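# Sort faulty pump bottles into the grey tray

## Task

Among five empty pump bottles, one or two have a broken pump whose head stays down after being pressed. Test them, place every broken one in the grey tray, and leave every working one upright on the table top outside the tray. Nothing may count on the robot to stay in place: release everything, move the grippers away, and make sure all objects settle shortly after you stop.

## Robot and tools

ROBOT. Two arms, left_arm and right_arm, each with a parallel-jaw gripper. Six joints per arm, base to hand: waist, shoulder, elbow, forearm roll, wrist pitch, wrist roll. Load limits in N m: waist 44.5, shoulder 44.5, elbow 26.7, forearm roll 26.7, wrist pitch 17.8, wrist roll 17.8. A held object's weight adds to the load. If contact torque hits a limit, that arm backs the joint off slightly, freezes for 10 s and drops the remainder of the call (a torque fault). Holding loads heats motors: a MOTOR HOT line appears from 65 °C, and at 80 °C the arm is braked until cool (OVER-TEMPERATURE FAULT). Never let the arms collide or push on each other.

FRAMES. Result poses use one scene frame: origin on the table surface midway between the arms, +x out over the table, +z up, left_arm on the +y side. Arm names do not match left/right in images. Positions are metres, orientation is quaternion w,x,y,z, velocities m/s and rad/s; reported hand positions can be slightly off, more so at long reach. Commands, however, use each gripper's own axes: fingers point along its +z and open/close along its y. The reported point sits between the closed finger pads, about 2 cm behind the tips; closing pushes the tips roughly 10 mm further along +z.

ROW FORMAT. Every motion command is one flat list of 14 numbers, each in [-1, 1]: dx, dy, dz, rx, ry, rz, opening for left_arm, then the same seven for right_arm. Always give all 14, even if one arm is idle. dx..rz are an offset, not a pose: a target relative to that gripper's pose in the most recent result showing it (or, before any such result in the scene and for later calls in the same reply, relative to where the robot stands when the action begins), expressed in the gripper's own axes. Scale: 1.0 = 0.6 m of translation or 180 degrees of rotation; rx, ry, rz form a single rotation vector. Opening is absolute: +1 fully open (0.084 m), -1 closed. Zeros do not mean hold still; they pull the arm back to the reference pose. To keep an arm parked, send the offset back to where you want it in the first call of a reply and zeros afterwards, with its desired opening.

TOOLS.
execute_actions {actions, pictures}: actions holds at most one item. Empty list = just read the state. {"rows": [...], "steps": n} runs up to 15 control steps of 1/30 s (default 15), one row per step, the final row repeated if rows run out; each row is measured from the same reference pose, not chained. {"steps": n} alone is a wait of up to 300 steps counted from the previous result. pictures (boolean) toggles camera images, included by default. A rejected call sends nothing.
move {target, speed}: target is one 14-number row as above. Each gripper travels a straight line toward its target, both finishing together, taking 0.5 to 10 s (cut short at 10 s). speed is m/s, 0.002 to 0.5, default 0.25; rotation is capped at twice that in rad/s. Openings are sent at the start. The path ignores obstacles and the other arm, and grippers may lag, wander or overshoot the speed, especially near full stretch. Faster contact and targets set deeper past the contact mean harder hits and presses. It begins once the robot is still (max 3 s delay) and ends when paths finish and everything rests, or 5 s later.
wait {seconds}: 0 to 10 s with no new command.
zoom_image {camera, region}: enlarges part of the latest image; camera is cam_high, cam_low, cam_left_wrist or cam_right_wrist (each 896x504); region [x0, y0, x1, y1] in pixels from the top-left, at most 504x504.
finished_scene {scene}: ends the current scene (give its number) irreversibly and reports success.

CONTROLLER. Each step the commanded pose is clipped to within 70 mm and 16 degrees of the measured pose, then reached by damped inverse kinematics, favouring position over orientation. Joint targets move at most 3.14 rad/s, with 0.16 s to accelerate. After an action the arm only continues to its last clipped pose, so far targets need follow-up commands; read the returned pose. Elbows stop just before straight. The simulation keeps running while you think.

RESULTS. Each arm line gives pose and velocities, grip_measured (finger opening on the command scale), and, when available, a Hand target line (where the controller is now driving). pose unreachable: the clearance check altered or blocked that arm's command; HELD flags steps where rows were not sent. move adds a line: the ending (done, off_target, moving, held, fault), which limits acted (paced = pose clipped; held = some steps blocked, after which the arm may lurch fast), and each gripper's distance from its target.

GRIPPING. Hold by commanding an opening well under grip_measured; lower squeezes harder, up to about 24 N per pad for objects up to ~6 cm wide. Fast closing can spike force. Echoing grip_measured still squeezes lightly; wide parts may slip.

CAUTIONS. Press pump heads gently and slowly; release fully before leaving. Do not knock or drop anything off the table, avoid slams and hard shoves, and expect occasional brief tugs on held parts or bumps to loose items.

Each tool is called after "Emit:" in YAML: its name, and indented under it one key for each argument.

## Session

Emit:
execute_actions:
  actions: []

Scene clock: 0.00 s of 5100.00 s.
left_arm: end_effector_position=(+0.5404, +0.2623, +0.1555) grip_measured=+1.00 end_effector_quat_wxyz=(-0.168, +0.700, +0.694, -0.017) end_effector_velocity=(-0.000, -0.000, +0.000) end_effector_angular_velocity=(-0.000, -0.000, -0.001) | right_arm: end_effector_position=(+0.3525, -0.2957, +0.2485) grip_measured=+1.00 end_effector_quat_wxyz=(+0.001, +0.997, +0.074, -0.001) end_effector_velocity=(+0.000, -0.000, +0.000) end_effector_angular_velocity=(-0.000, -0.000, -0.000)
Joint positions: left_arm=[-0.129  0.343 -1.396  0.19   1.343 -1.733  0.084] | right_arm=[-0.003 -0.266 -0.924 -0.002  1.193  0.002  0.084]
Joint velocities: left_arm=[-0.    -0.     0.    -0.    -0.     0.001  0.   ] | right_arm=[-0.     0.    -0.002 -0.     0.001  0.    -0.   ]
Motor temperatures (°C, as the motors report them): left_arm=[24 22 26 30 33 24] | right_arm=[23 23 24 19 21 26]
Hand target (left_arm): +0.540, +0.262, +0.155; -0.168, +0.700, +0.694, -0.017
Hand target (right_arm): +0.353, -0.296, +0.249; +0.001, +0.997, +0.074, -0.001

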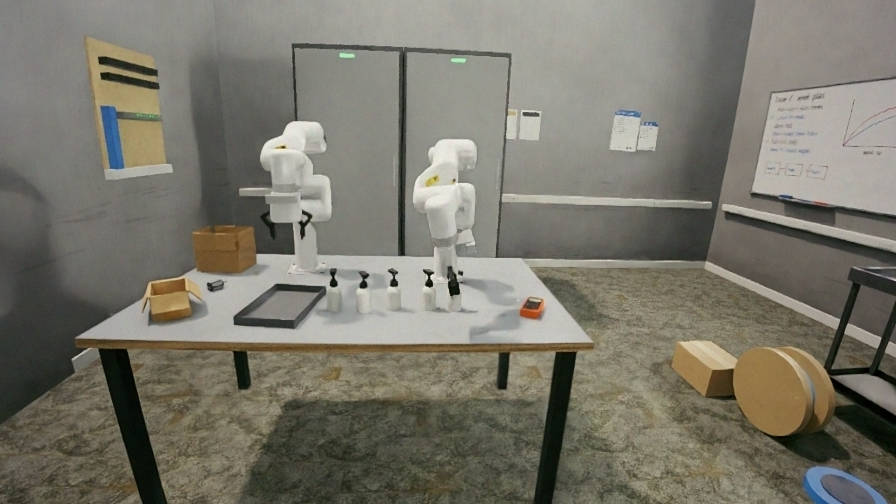

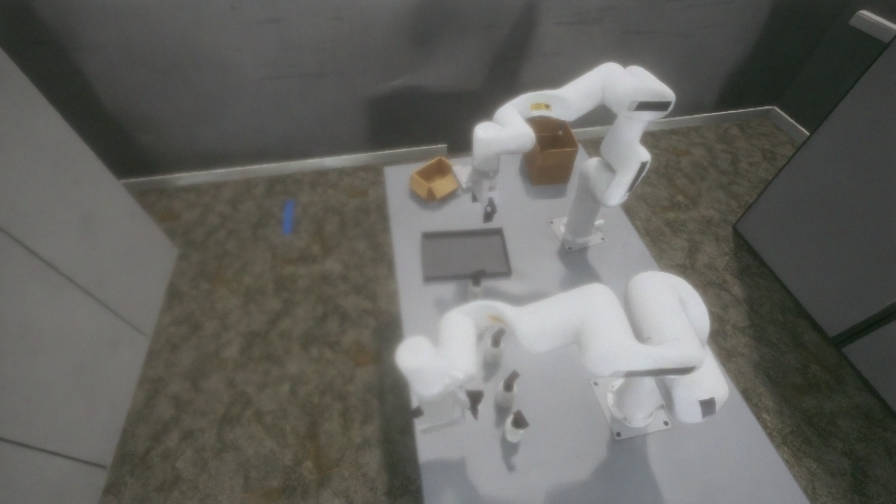

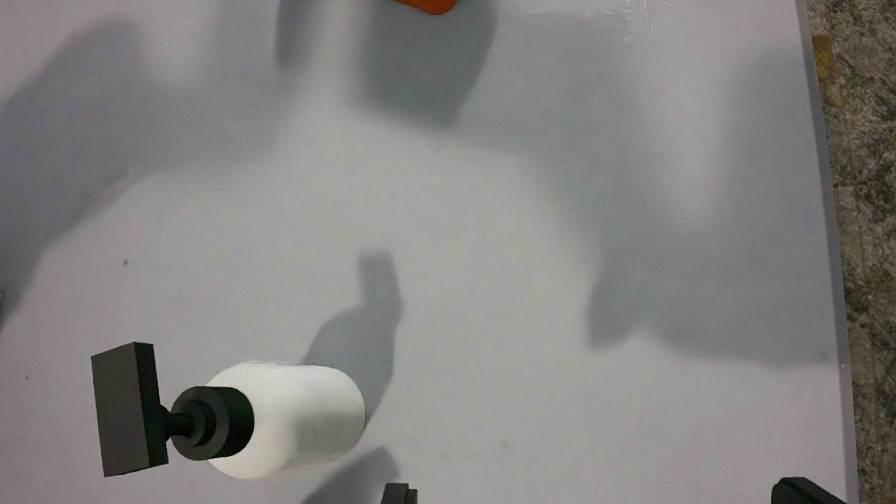

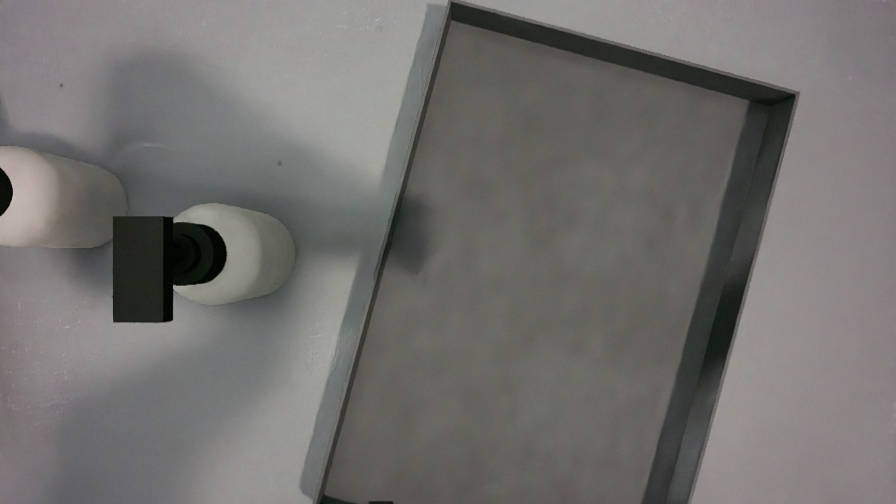

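Emit:
move:
  target: [0.052,-0.155,0.01,-0.012,-0.119,-0.4975,-1,0.052,-0.26,0.114,0,0,0.047,-1]
  speed: 0.4

Scene clock: 8.37 s of 5100.00 s.
left_arm: end_effector_position=(+0.4502, +0.2922, +0.1799) grip_measured=-1.00 end_effector_quat_wxyz=(-0.001, +0.000, +1.000, -0.001) end_effector_velocity=(-0.001, -0.000, +0.001) end_effector_angular_velocity=(+0.004, -0.007, +0.010) | right_arm: end_effector_position=(+0.3601, -0.1369, +0.1802) grip_measured=-1.00 end_effector_quat_wxyz=(+0.001, +1.000, +0.000, -0.001) end_effector_velocity=(+0.000, +0.001, -0.001) end_effector_angular_velocity=(+0.000, -0.000, -0.001)
Joint positions: left_arm=[ 0.033 -0.207 -0.778 -0.001  0.988 -3.079  0.   ] | right_arm=[ 0.344 -0.006 -0.994 -0.     1.002  0.496  0.   ]
Joint velocities: left_arm=[-0.002 -0.009  0.007  0.004 -0.006 -0.015  0.   ] | right_arm=[ 0.002  0.003 -0.002  0.    -0.002  0.003  0.   ]
Motor temperatures (°C, as the motors report them): left_arm=[24 22 27 30 33 24] | right_arm=[23 24 25 19 21 26]
Hand target (left_arm): +0.450, +0.292, +0.180; -0.001, -0.000, +1.000, -0.000
Hand target (right_arm): +0.360, -0.137, +0.180; +0.001, +1.000, +0.000, -0.001
Off the commanded pose (left_arm): 0.001 m, 0 deg.
Off the commanded pose (right_arm): 0.001 m, 0 deg.
After step 90, 2.73 s passed at rest.
move: done

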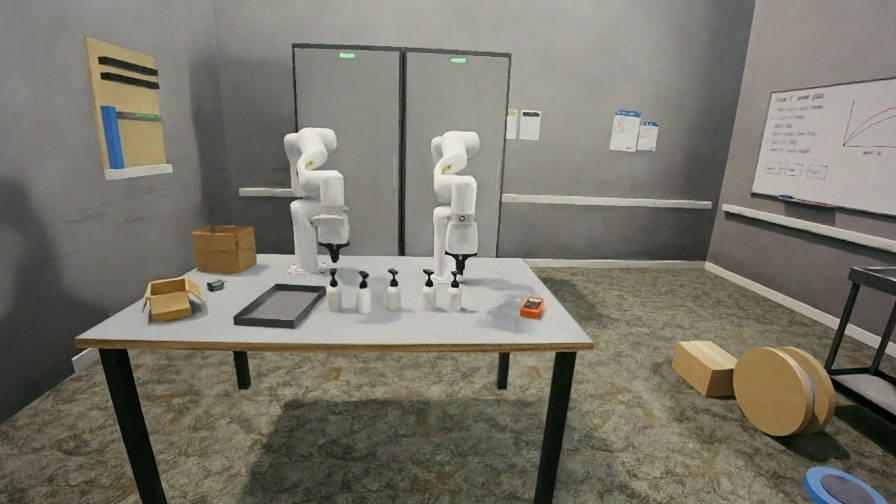

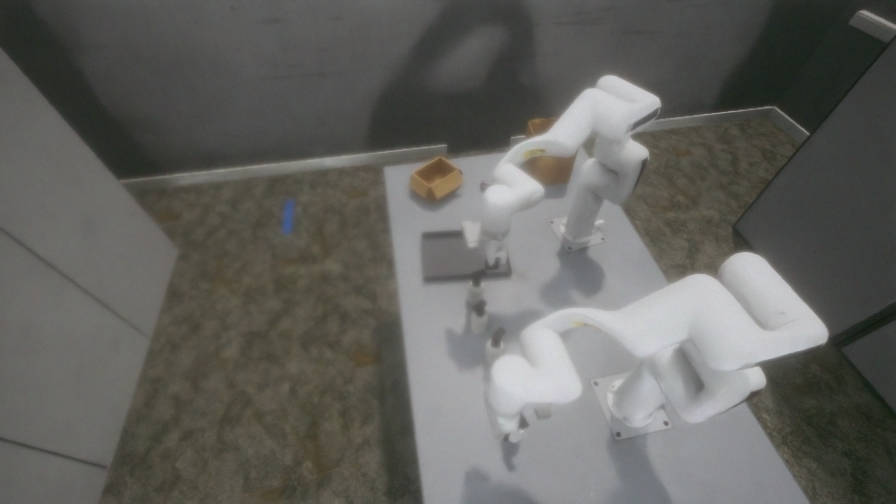

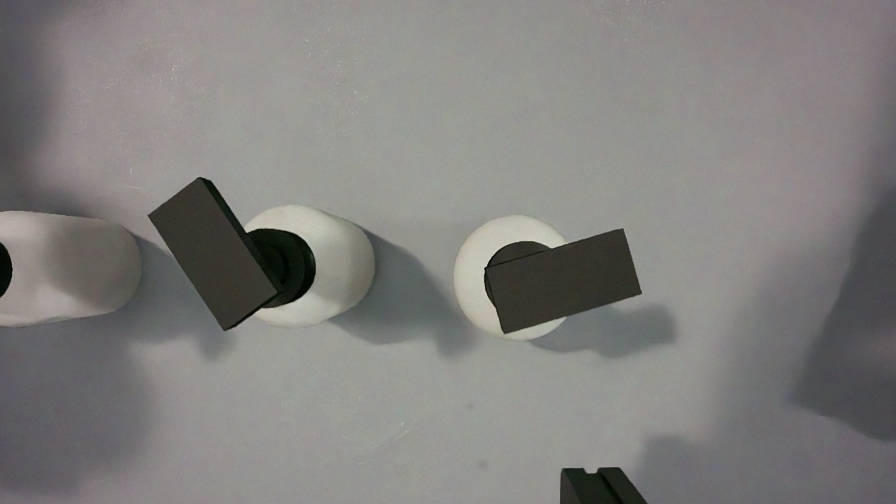

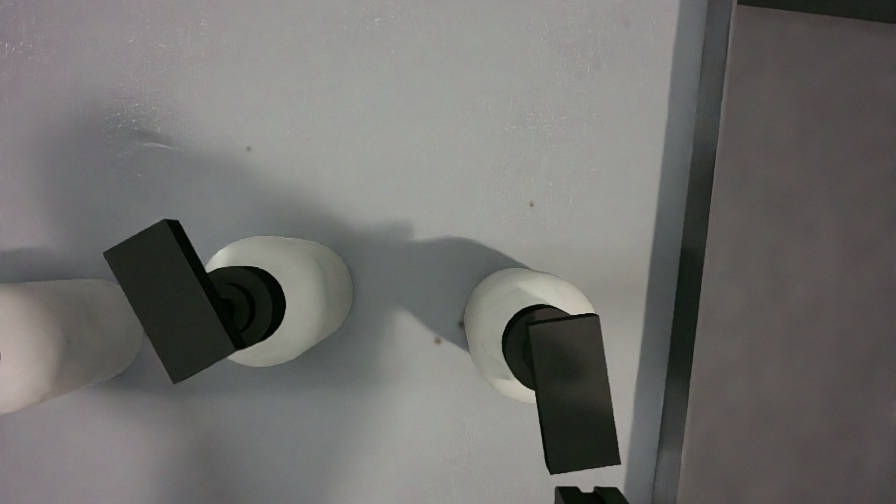

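Emit:
move:
  target: [0.095,-0.018,0.013,0,0,0,-1,0.061,-0.001,0.013,0,0,0,-1]

Emit:
move:
  target: [0,0,0.044,0,0,0,-1,0,0,0.044,0,0,0,-1]
  speed: 0.03

Emit:
execute_actions:
  actions:
    - {"rows":[[0,0,-0.01,0,0,0,-1,0,0,-0.01,0,0,0,-1],[0,0,-0.02,0,0,0,-1,0,0,-0.02,0,0,0,-1],[0,0,-0.03,0,0,0,-1,0,0,-0.03,0,0,0,-1],[0,0,-0.046,0,0,0,-1,0,0,-0.046,0,0,0,-1]]}
  pictures: false

Emit:
move:
  target: [0.007,-0.149,0,0,0,0,-1,0.022,-0.176,0,0,0,0,-1]

Emit:
zoom_image:
  camera: "cam_high"
  region: [300,240,490,320]

Scene clock: 15.57 s of 5100.00 s.
left_arm: end_effector_position=(+0.3934, +0.2815, +0.1721) grip_measured=-1.00 end_effector_quat_wxyz=(-0.001, +0.000, +1.000, -0.001) end_effector_velocity=(-0.002, -0.001, -0.000) end_effector_angular_velocity=(+0.000, +0.001, -0.002) | right_arm: end_effector_position=(+0.3965, -0.1362, +0.1724) grip_measured=-1.00 end_effector_quat_wxyz=(+0.001, +1.000, +0.000, -0.001) end_effector_velocity=(+0.001, +0.000, -0.000) end_effector_angular_velocity=(-0.000, -0.001, +0.001)
Joint positions: left_arm=[ 0.012 -0.405 -0.577 -0.001  0.985 -3.1    0.   ] | right_arm=[ 0.31   0.11  -1.11  -0.     1.003  0.461  0.   ]
Joint velocities: left_arm=[-0.003 -0.008  0.007  0.     0.002 -0.001  0.   ] | right_arm=[-0.001  0.004 -0.004 -0.001 -0.    -0.001  0.   ]
Motor temperatures (°C, as the motors report them): left_arm=[24 22 28 30 33 24] | right_arm=[23 24 26 19 21 26]
Hand target (left_arm): +0.393, +0.281, +0.172; -0.001, +0.000, +1.000, -0.001
Hand target (right_arm): +0.397, -0.136, +0.172; +0.001, +1.000, +0.000, -0.001
Off the commanded pose (left_arm): 0.000 m, 0 deg.
Off the commanded pose (right_arm): 0.000 m, 0 deg.
After step 90, 3.23 s passed at rest.
move: done

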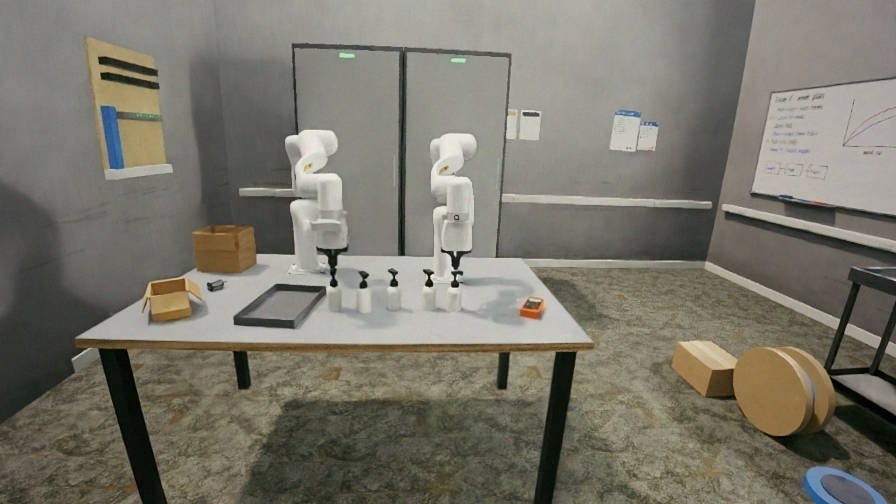

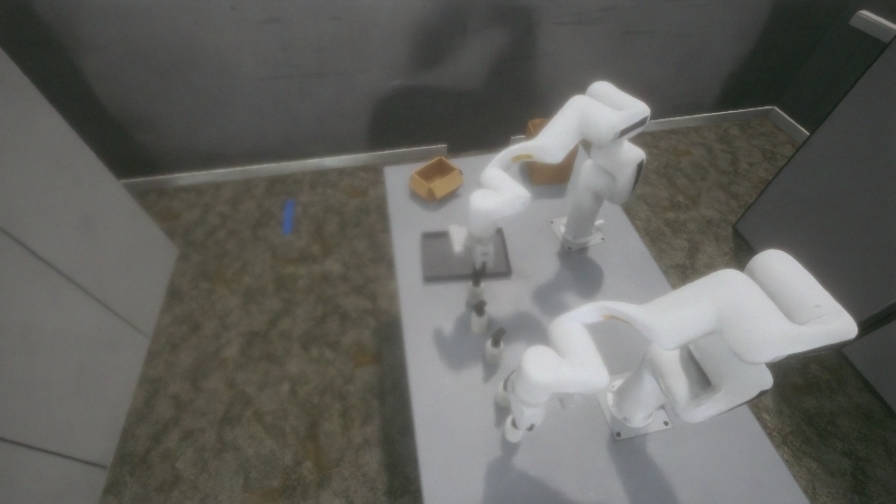

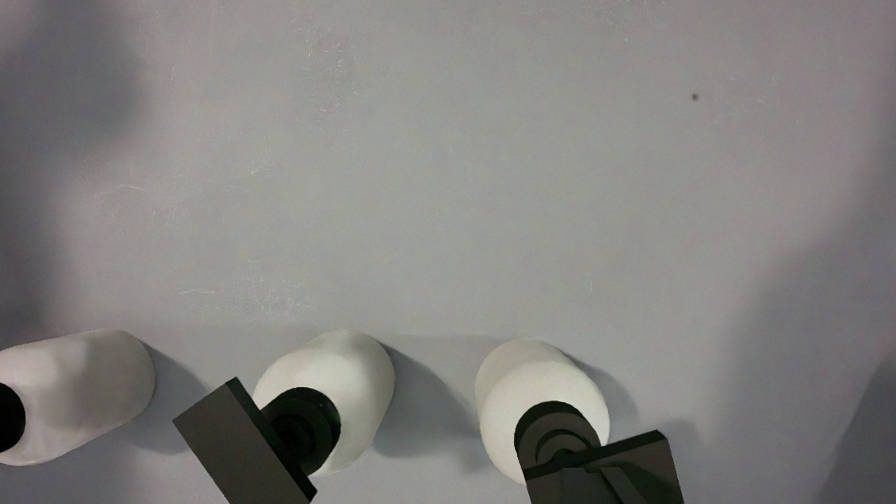

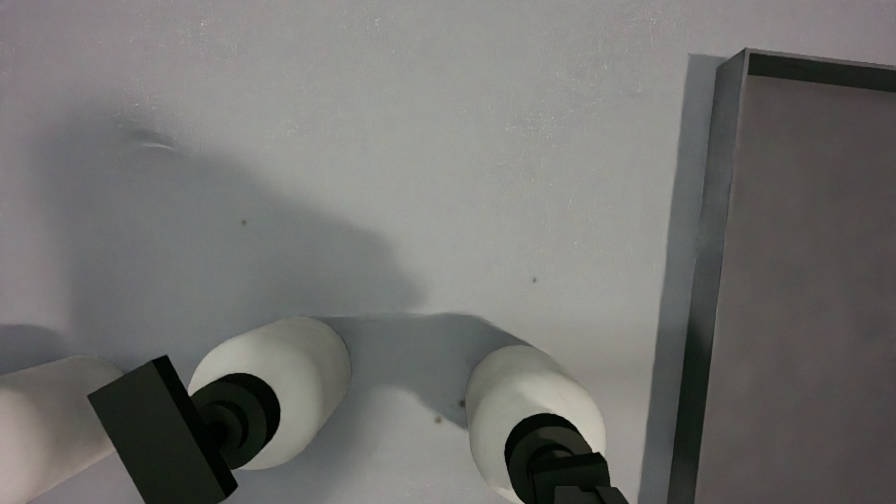

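Scene clock: 16.80 s of 5100.00 s.
left_arm: end_effector_position=(+0.3935, +0.2814, +0.1461) grip_measured=-1.00 end_effector_quat_wxyz=(-0.001, +0.000, +1.000, -0.001) end_effector_velocity=(+0.002, +0.000, +0.001) end_effector_angular_velocity=(-0.000, -0.007, +0.001) | right_arm: end_effector_position=(+0.3967, -0.1360, +0.1468) grip_measured=-1.00 end_effector_quat_wxyz=(+0.000, +1.000, +0.000, -0.000) end_effector_velocity=(+0.000, +0.000, -0.000) end_effector_angular_velocity=(+0.001, -0.001, -0.000)
Joint positions: left_arm=[ 0.012 -0.362 -0.532 -0.002  0.896 -3.1    0.   ] | right_arm=[ 0.31   0.143 -1.073 -0.     0.931  0.461  0.   ]
Joint velocities: left_arm=[ 0.     0.001 -0.001 -0.    -0.007 -0.     0.   ] | right_arm=[ 0.     0.001  0.001  0.    -0.003  0.     0.   ]
Motor temperatures (°C, as the motors report them): left_arm=[24 22 28 30 33 24] | right_arm=[23 24 26 19 21 26]
Hand target (left_arm): +0.393, +0.281, +0.146; -0.001, +0.000, +1.000, -0.001
Hand target (right_arm): +0.396, -0.136, +0.146; +0.001, +1.000, +0.000, -0.001
Off the commanded pose (left_arm): 0.000 m, 0 deg.
Off the commanded pose (right_arm): 0.001 m, 0 deg.
move: done

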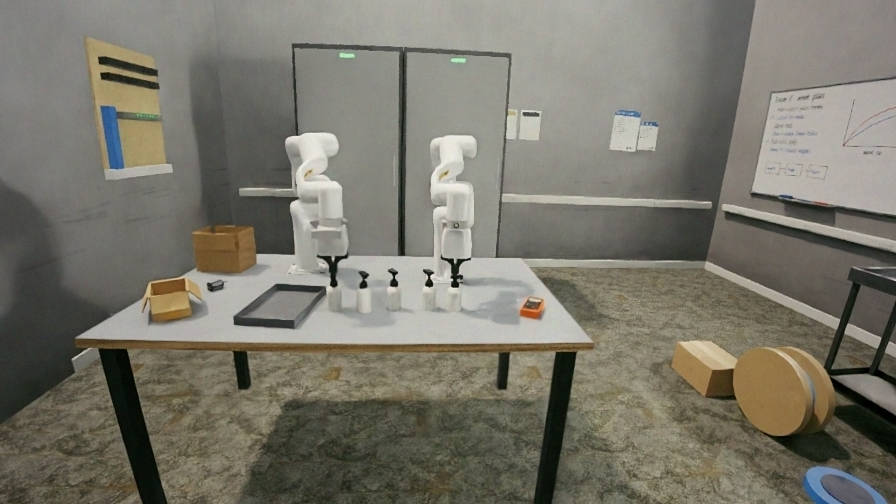

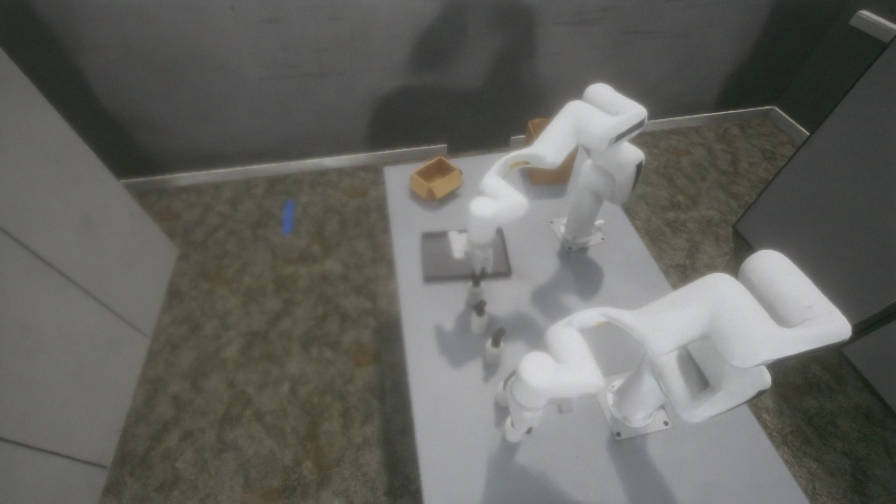

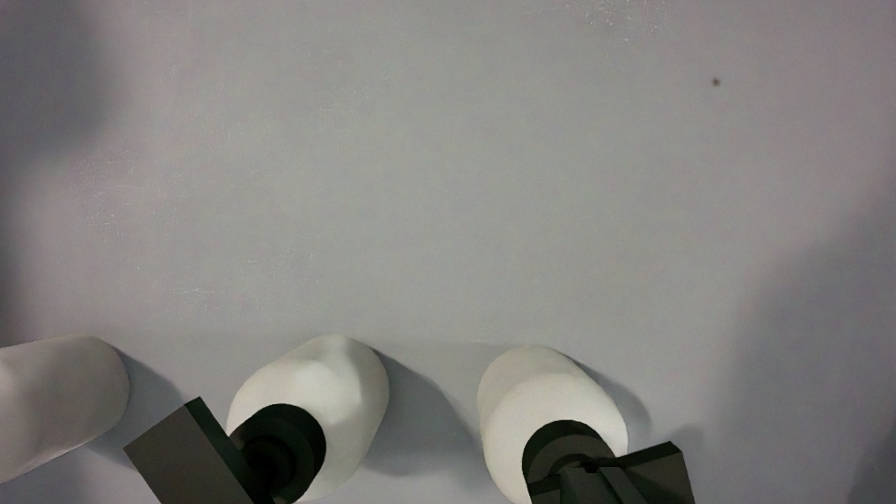

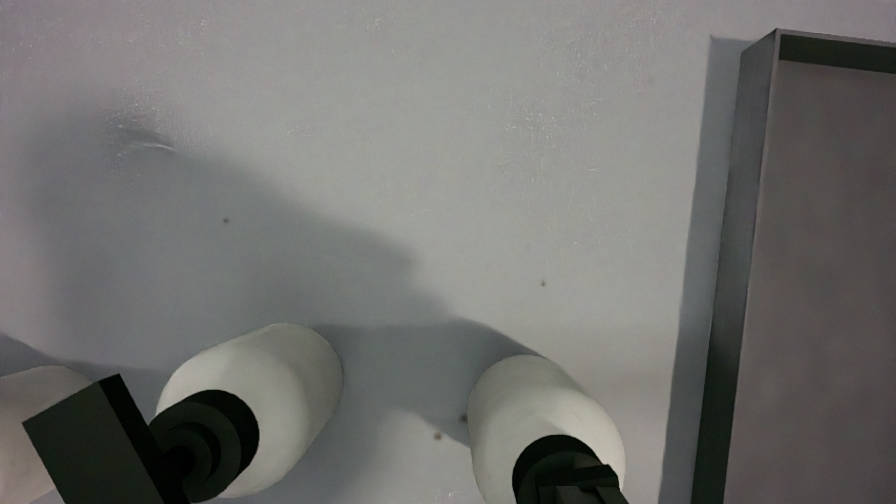

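Scene clock: 17.30 s of 5100.00 s.
left_arm: end_effector_position=(+0.3933, +0.2815, +0.1724) grip_measured=-1.00 end_effector_quat_wxyz=(-0.002, +0.000, +1.000, -0.001) end_effector_velocity=(-0.001, -0.000, +0.008) end_effector_angular_velocity=(-0.000, +0.003, +0.001) | right_arm: end_effector_position=(+0.3964, -0.1363, +0.1728) grip_measured=-1.00 end_effector_quat_wxyz=(+0.001, +1.000, +0.000, -0.001) end_effector_velocity=(-0.000, -0.000, +0.007) end_effector_angular_velocity=(-0.002, +0.004, -0.001)
Joint positions: left_arm=[ 0.012 -0.406 -0.577 -0.001  0.987 -3.1    0.   ] | right_arm=[ 0.31   0.109 -1.11  -0.     1.004  0.461  0.   ]
Joint velocities: left_arm=[-0.001 -0.013 -0.016  0.     0.032 -0.002  0.   ] | right_arm=[-0.    -0.006 -0.015 -0.     0.024  0.     0.   ]
Motor temperatures (°C, as the motors report them): left_arm=[24 22 28 30 33 24] | right_arm=[23 24 26 19 21 26]
Hand target (left_arm): +0.394, +0.282, +0.174; -0.001, +0.000, +1.000, -0.001
Hand target (right_arm): +0.397, -0.136, +0.174; +0.000, +1.000, +0.000, -0.000
Off the commanded pose (left_arm): 0.001 m, 0 deg.
Off the commanded pose (right_arm): 0.002 m, 0 deg.
Steps of this call (steps 1 to 15: all 15 steps of this action). Readings (end_effector_position):
1: left_arm (+0.3936, +0.2814, +0.1461) | right_arm (+0.3967, -0.1360, +0.1468)
2: left_arm (+0.3933, +0.2814, +0.1464) | right_arm (+0.3965, -0.1361, +0.1471)
4: left_arm (+0.3928, +0.2814, +0.1497) | right_arm (+0.3957, -0.1366, +0.1498)
8: left_arm (+0.3941, +0.2815, +0.1653) | right_arm (+0.3969, -0.1360, +0.1663)
15: the state above

Scene clock: 18.60 s of 5100.00 s.
left_arm: end_effector_position=(+0.3891, +0.1926, +0.1736) grip_measured=-1.00 end_effector_quat_wxyz=(-0.001, +0.000, +1.000, -0.001) end_effector_velocity=(+0.000, -0.001, -0.000) end_effector_angular_velocity=(+0.001, +0.000, +0.003) | right_arm: end_effector_position=(+0.4099, -0.0309, +0.1742) grip_measured=-1.00 end_effector_quat_wxyz=(+0.000, +1.000, +0.000, -0.000) end_effector_velocity=(+0.000, +0.003, -0.001) end_effector_angular_velocity=(-0.002, +0.003, +0.000)
Joint positions: left_arm=[-0.249 -0.393 -0.591 -0.002  0.987 -3.36   0.   ] | right_arm=[ 0.469  0.325 -1.403  0.     1.079  0.621  0.   ]
Joint velocities: left_arm=[-0.004  0.002 -0.002  0.    -0.    -0.007  0.   ] | right_arm=[ 0.003  0.009 -0.012  0.     0.006  0.003  0.   ]
Motor temperatures (°C, as the motors report them): left_arm=[24 22 28 30 33 24] | right_arm=[23 24 26 19 21 26]
Hand target (left_arm): +0.389, +0.192, +0.174; -0.001, +0.000, +1.000, -0.000
Hand target (right_arm): +0.410, -0.031, +0.174; +0.000, +1.000, +0.000, -0.001
Off the commanded pose (left_arm): 0.000 m, 0 deg.
Off the commanded pose (right_arm): 0.000 m, 0 deg.
move: done

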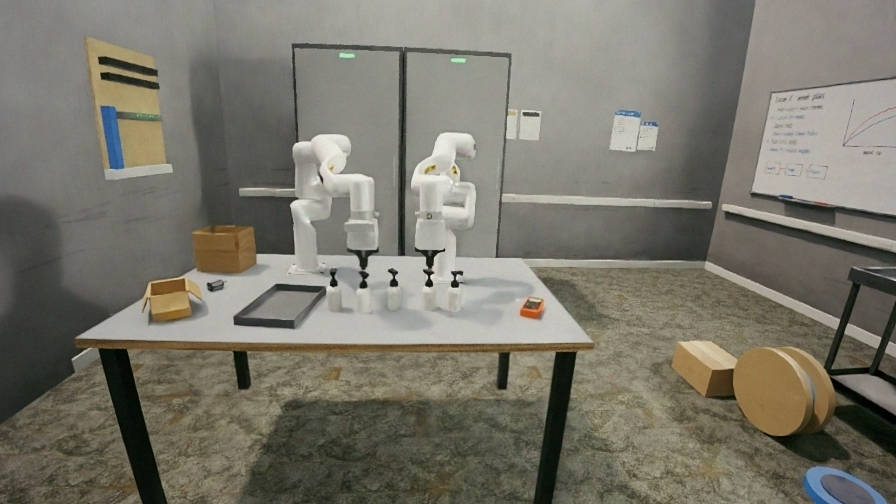

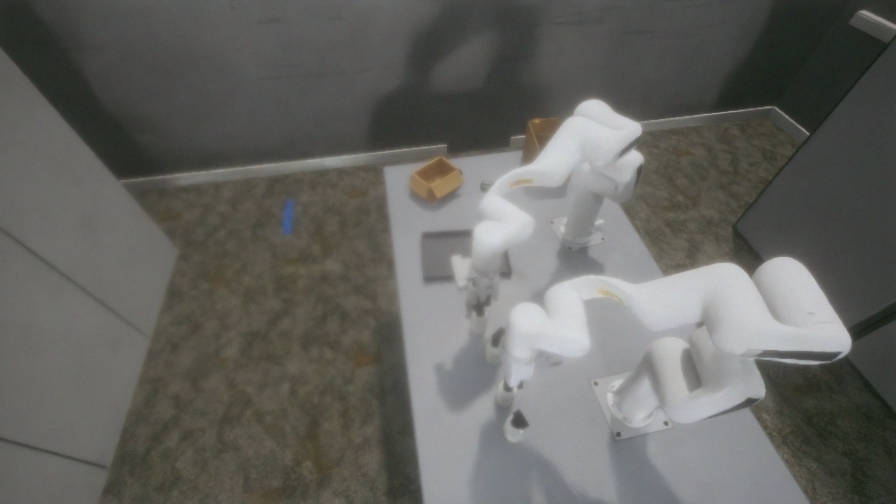

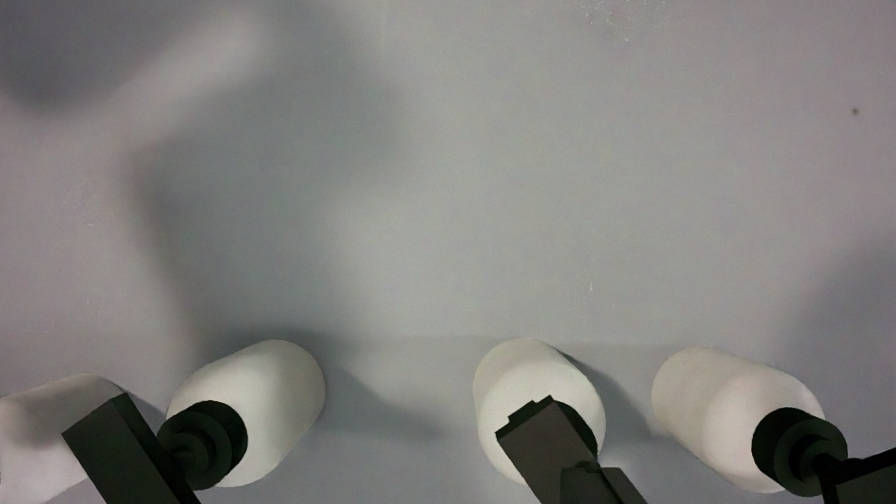

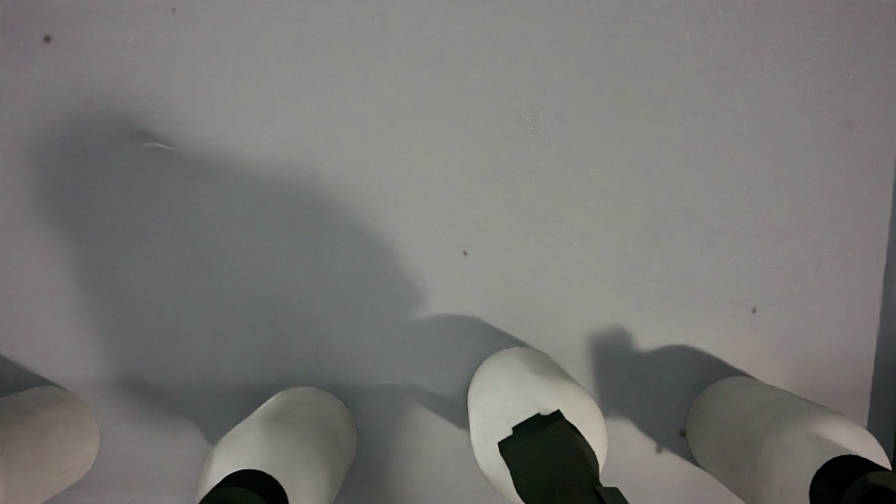

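Region (300, 240, 490, 320) of cam_high's 896x504 image, scaled by 2.653, with more detail than that image has; it fills the top 212 rows of this view, and the rest is white.

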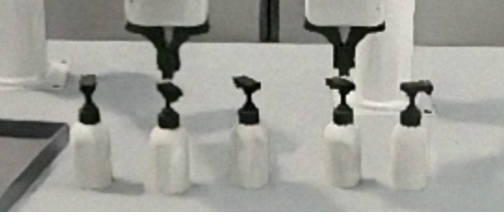

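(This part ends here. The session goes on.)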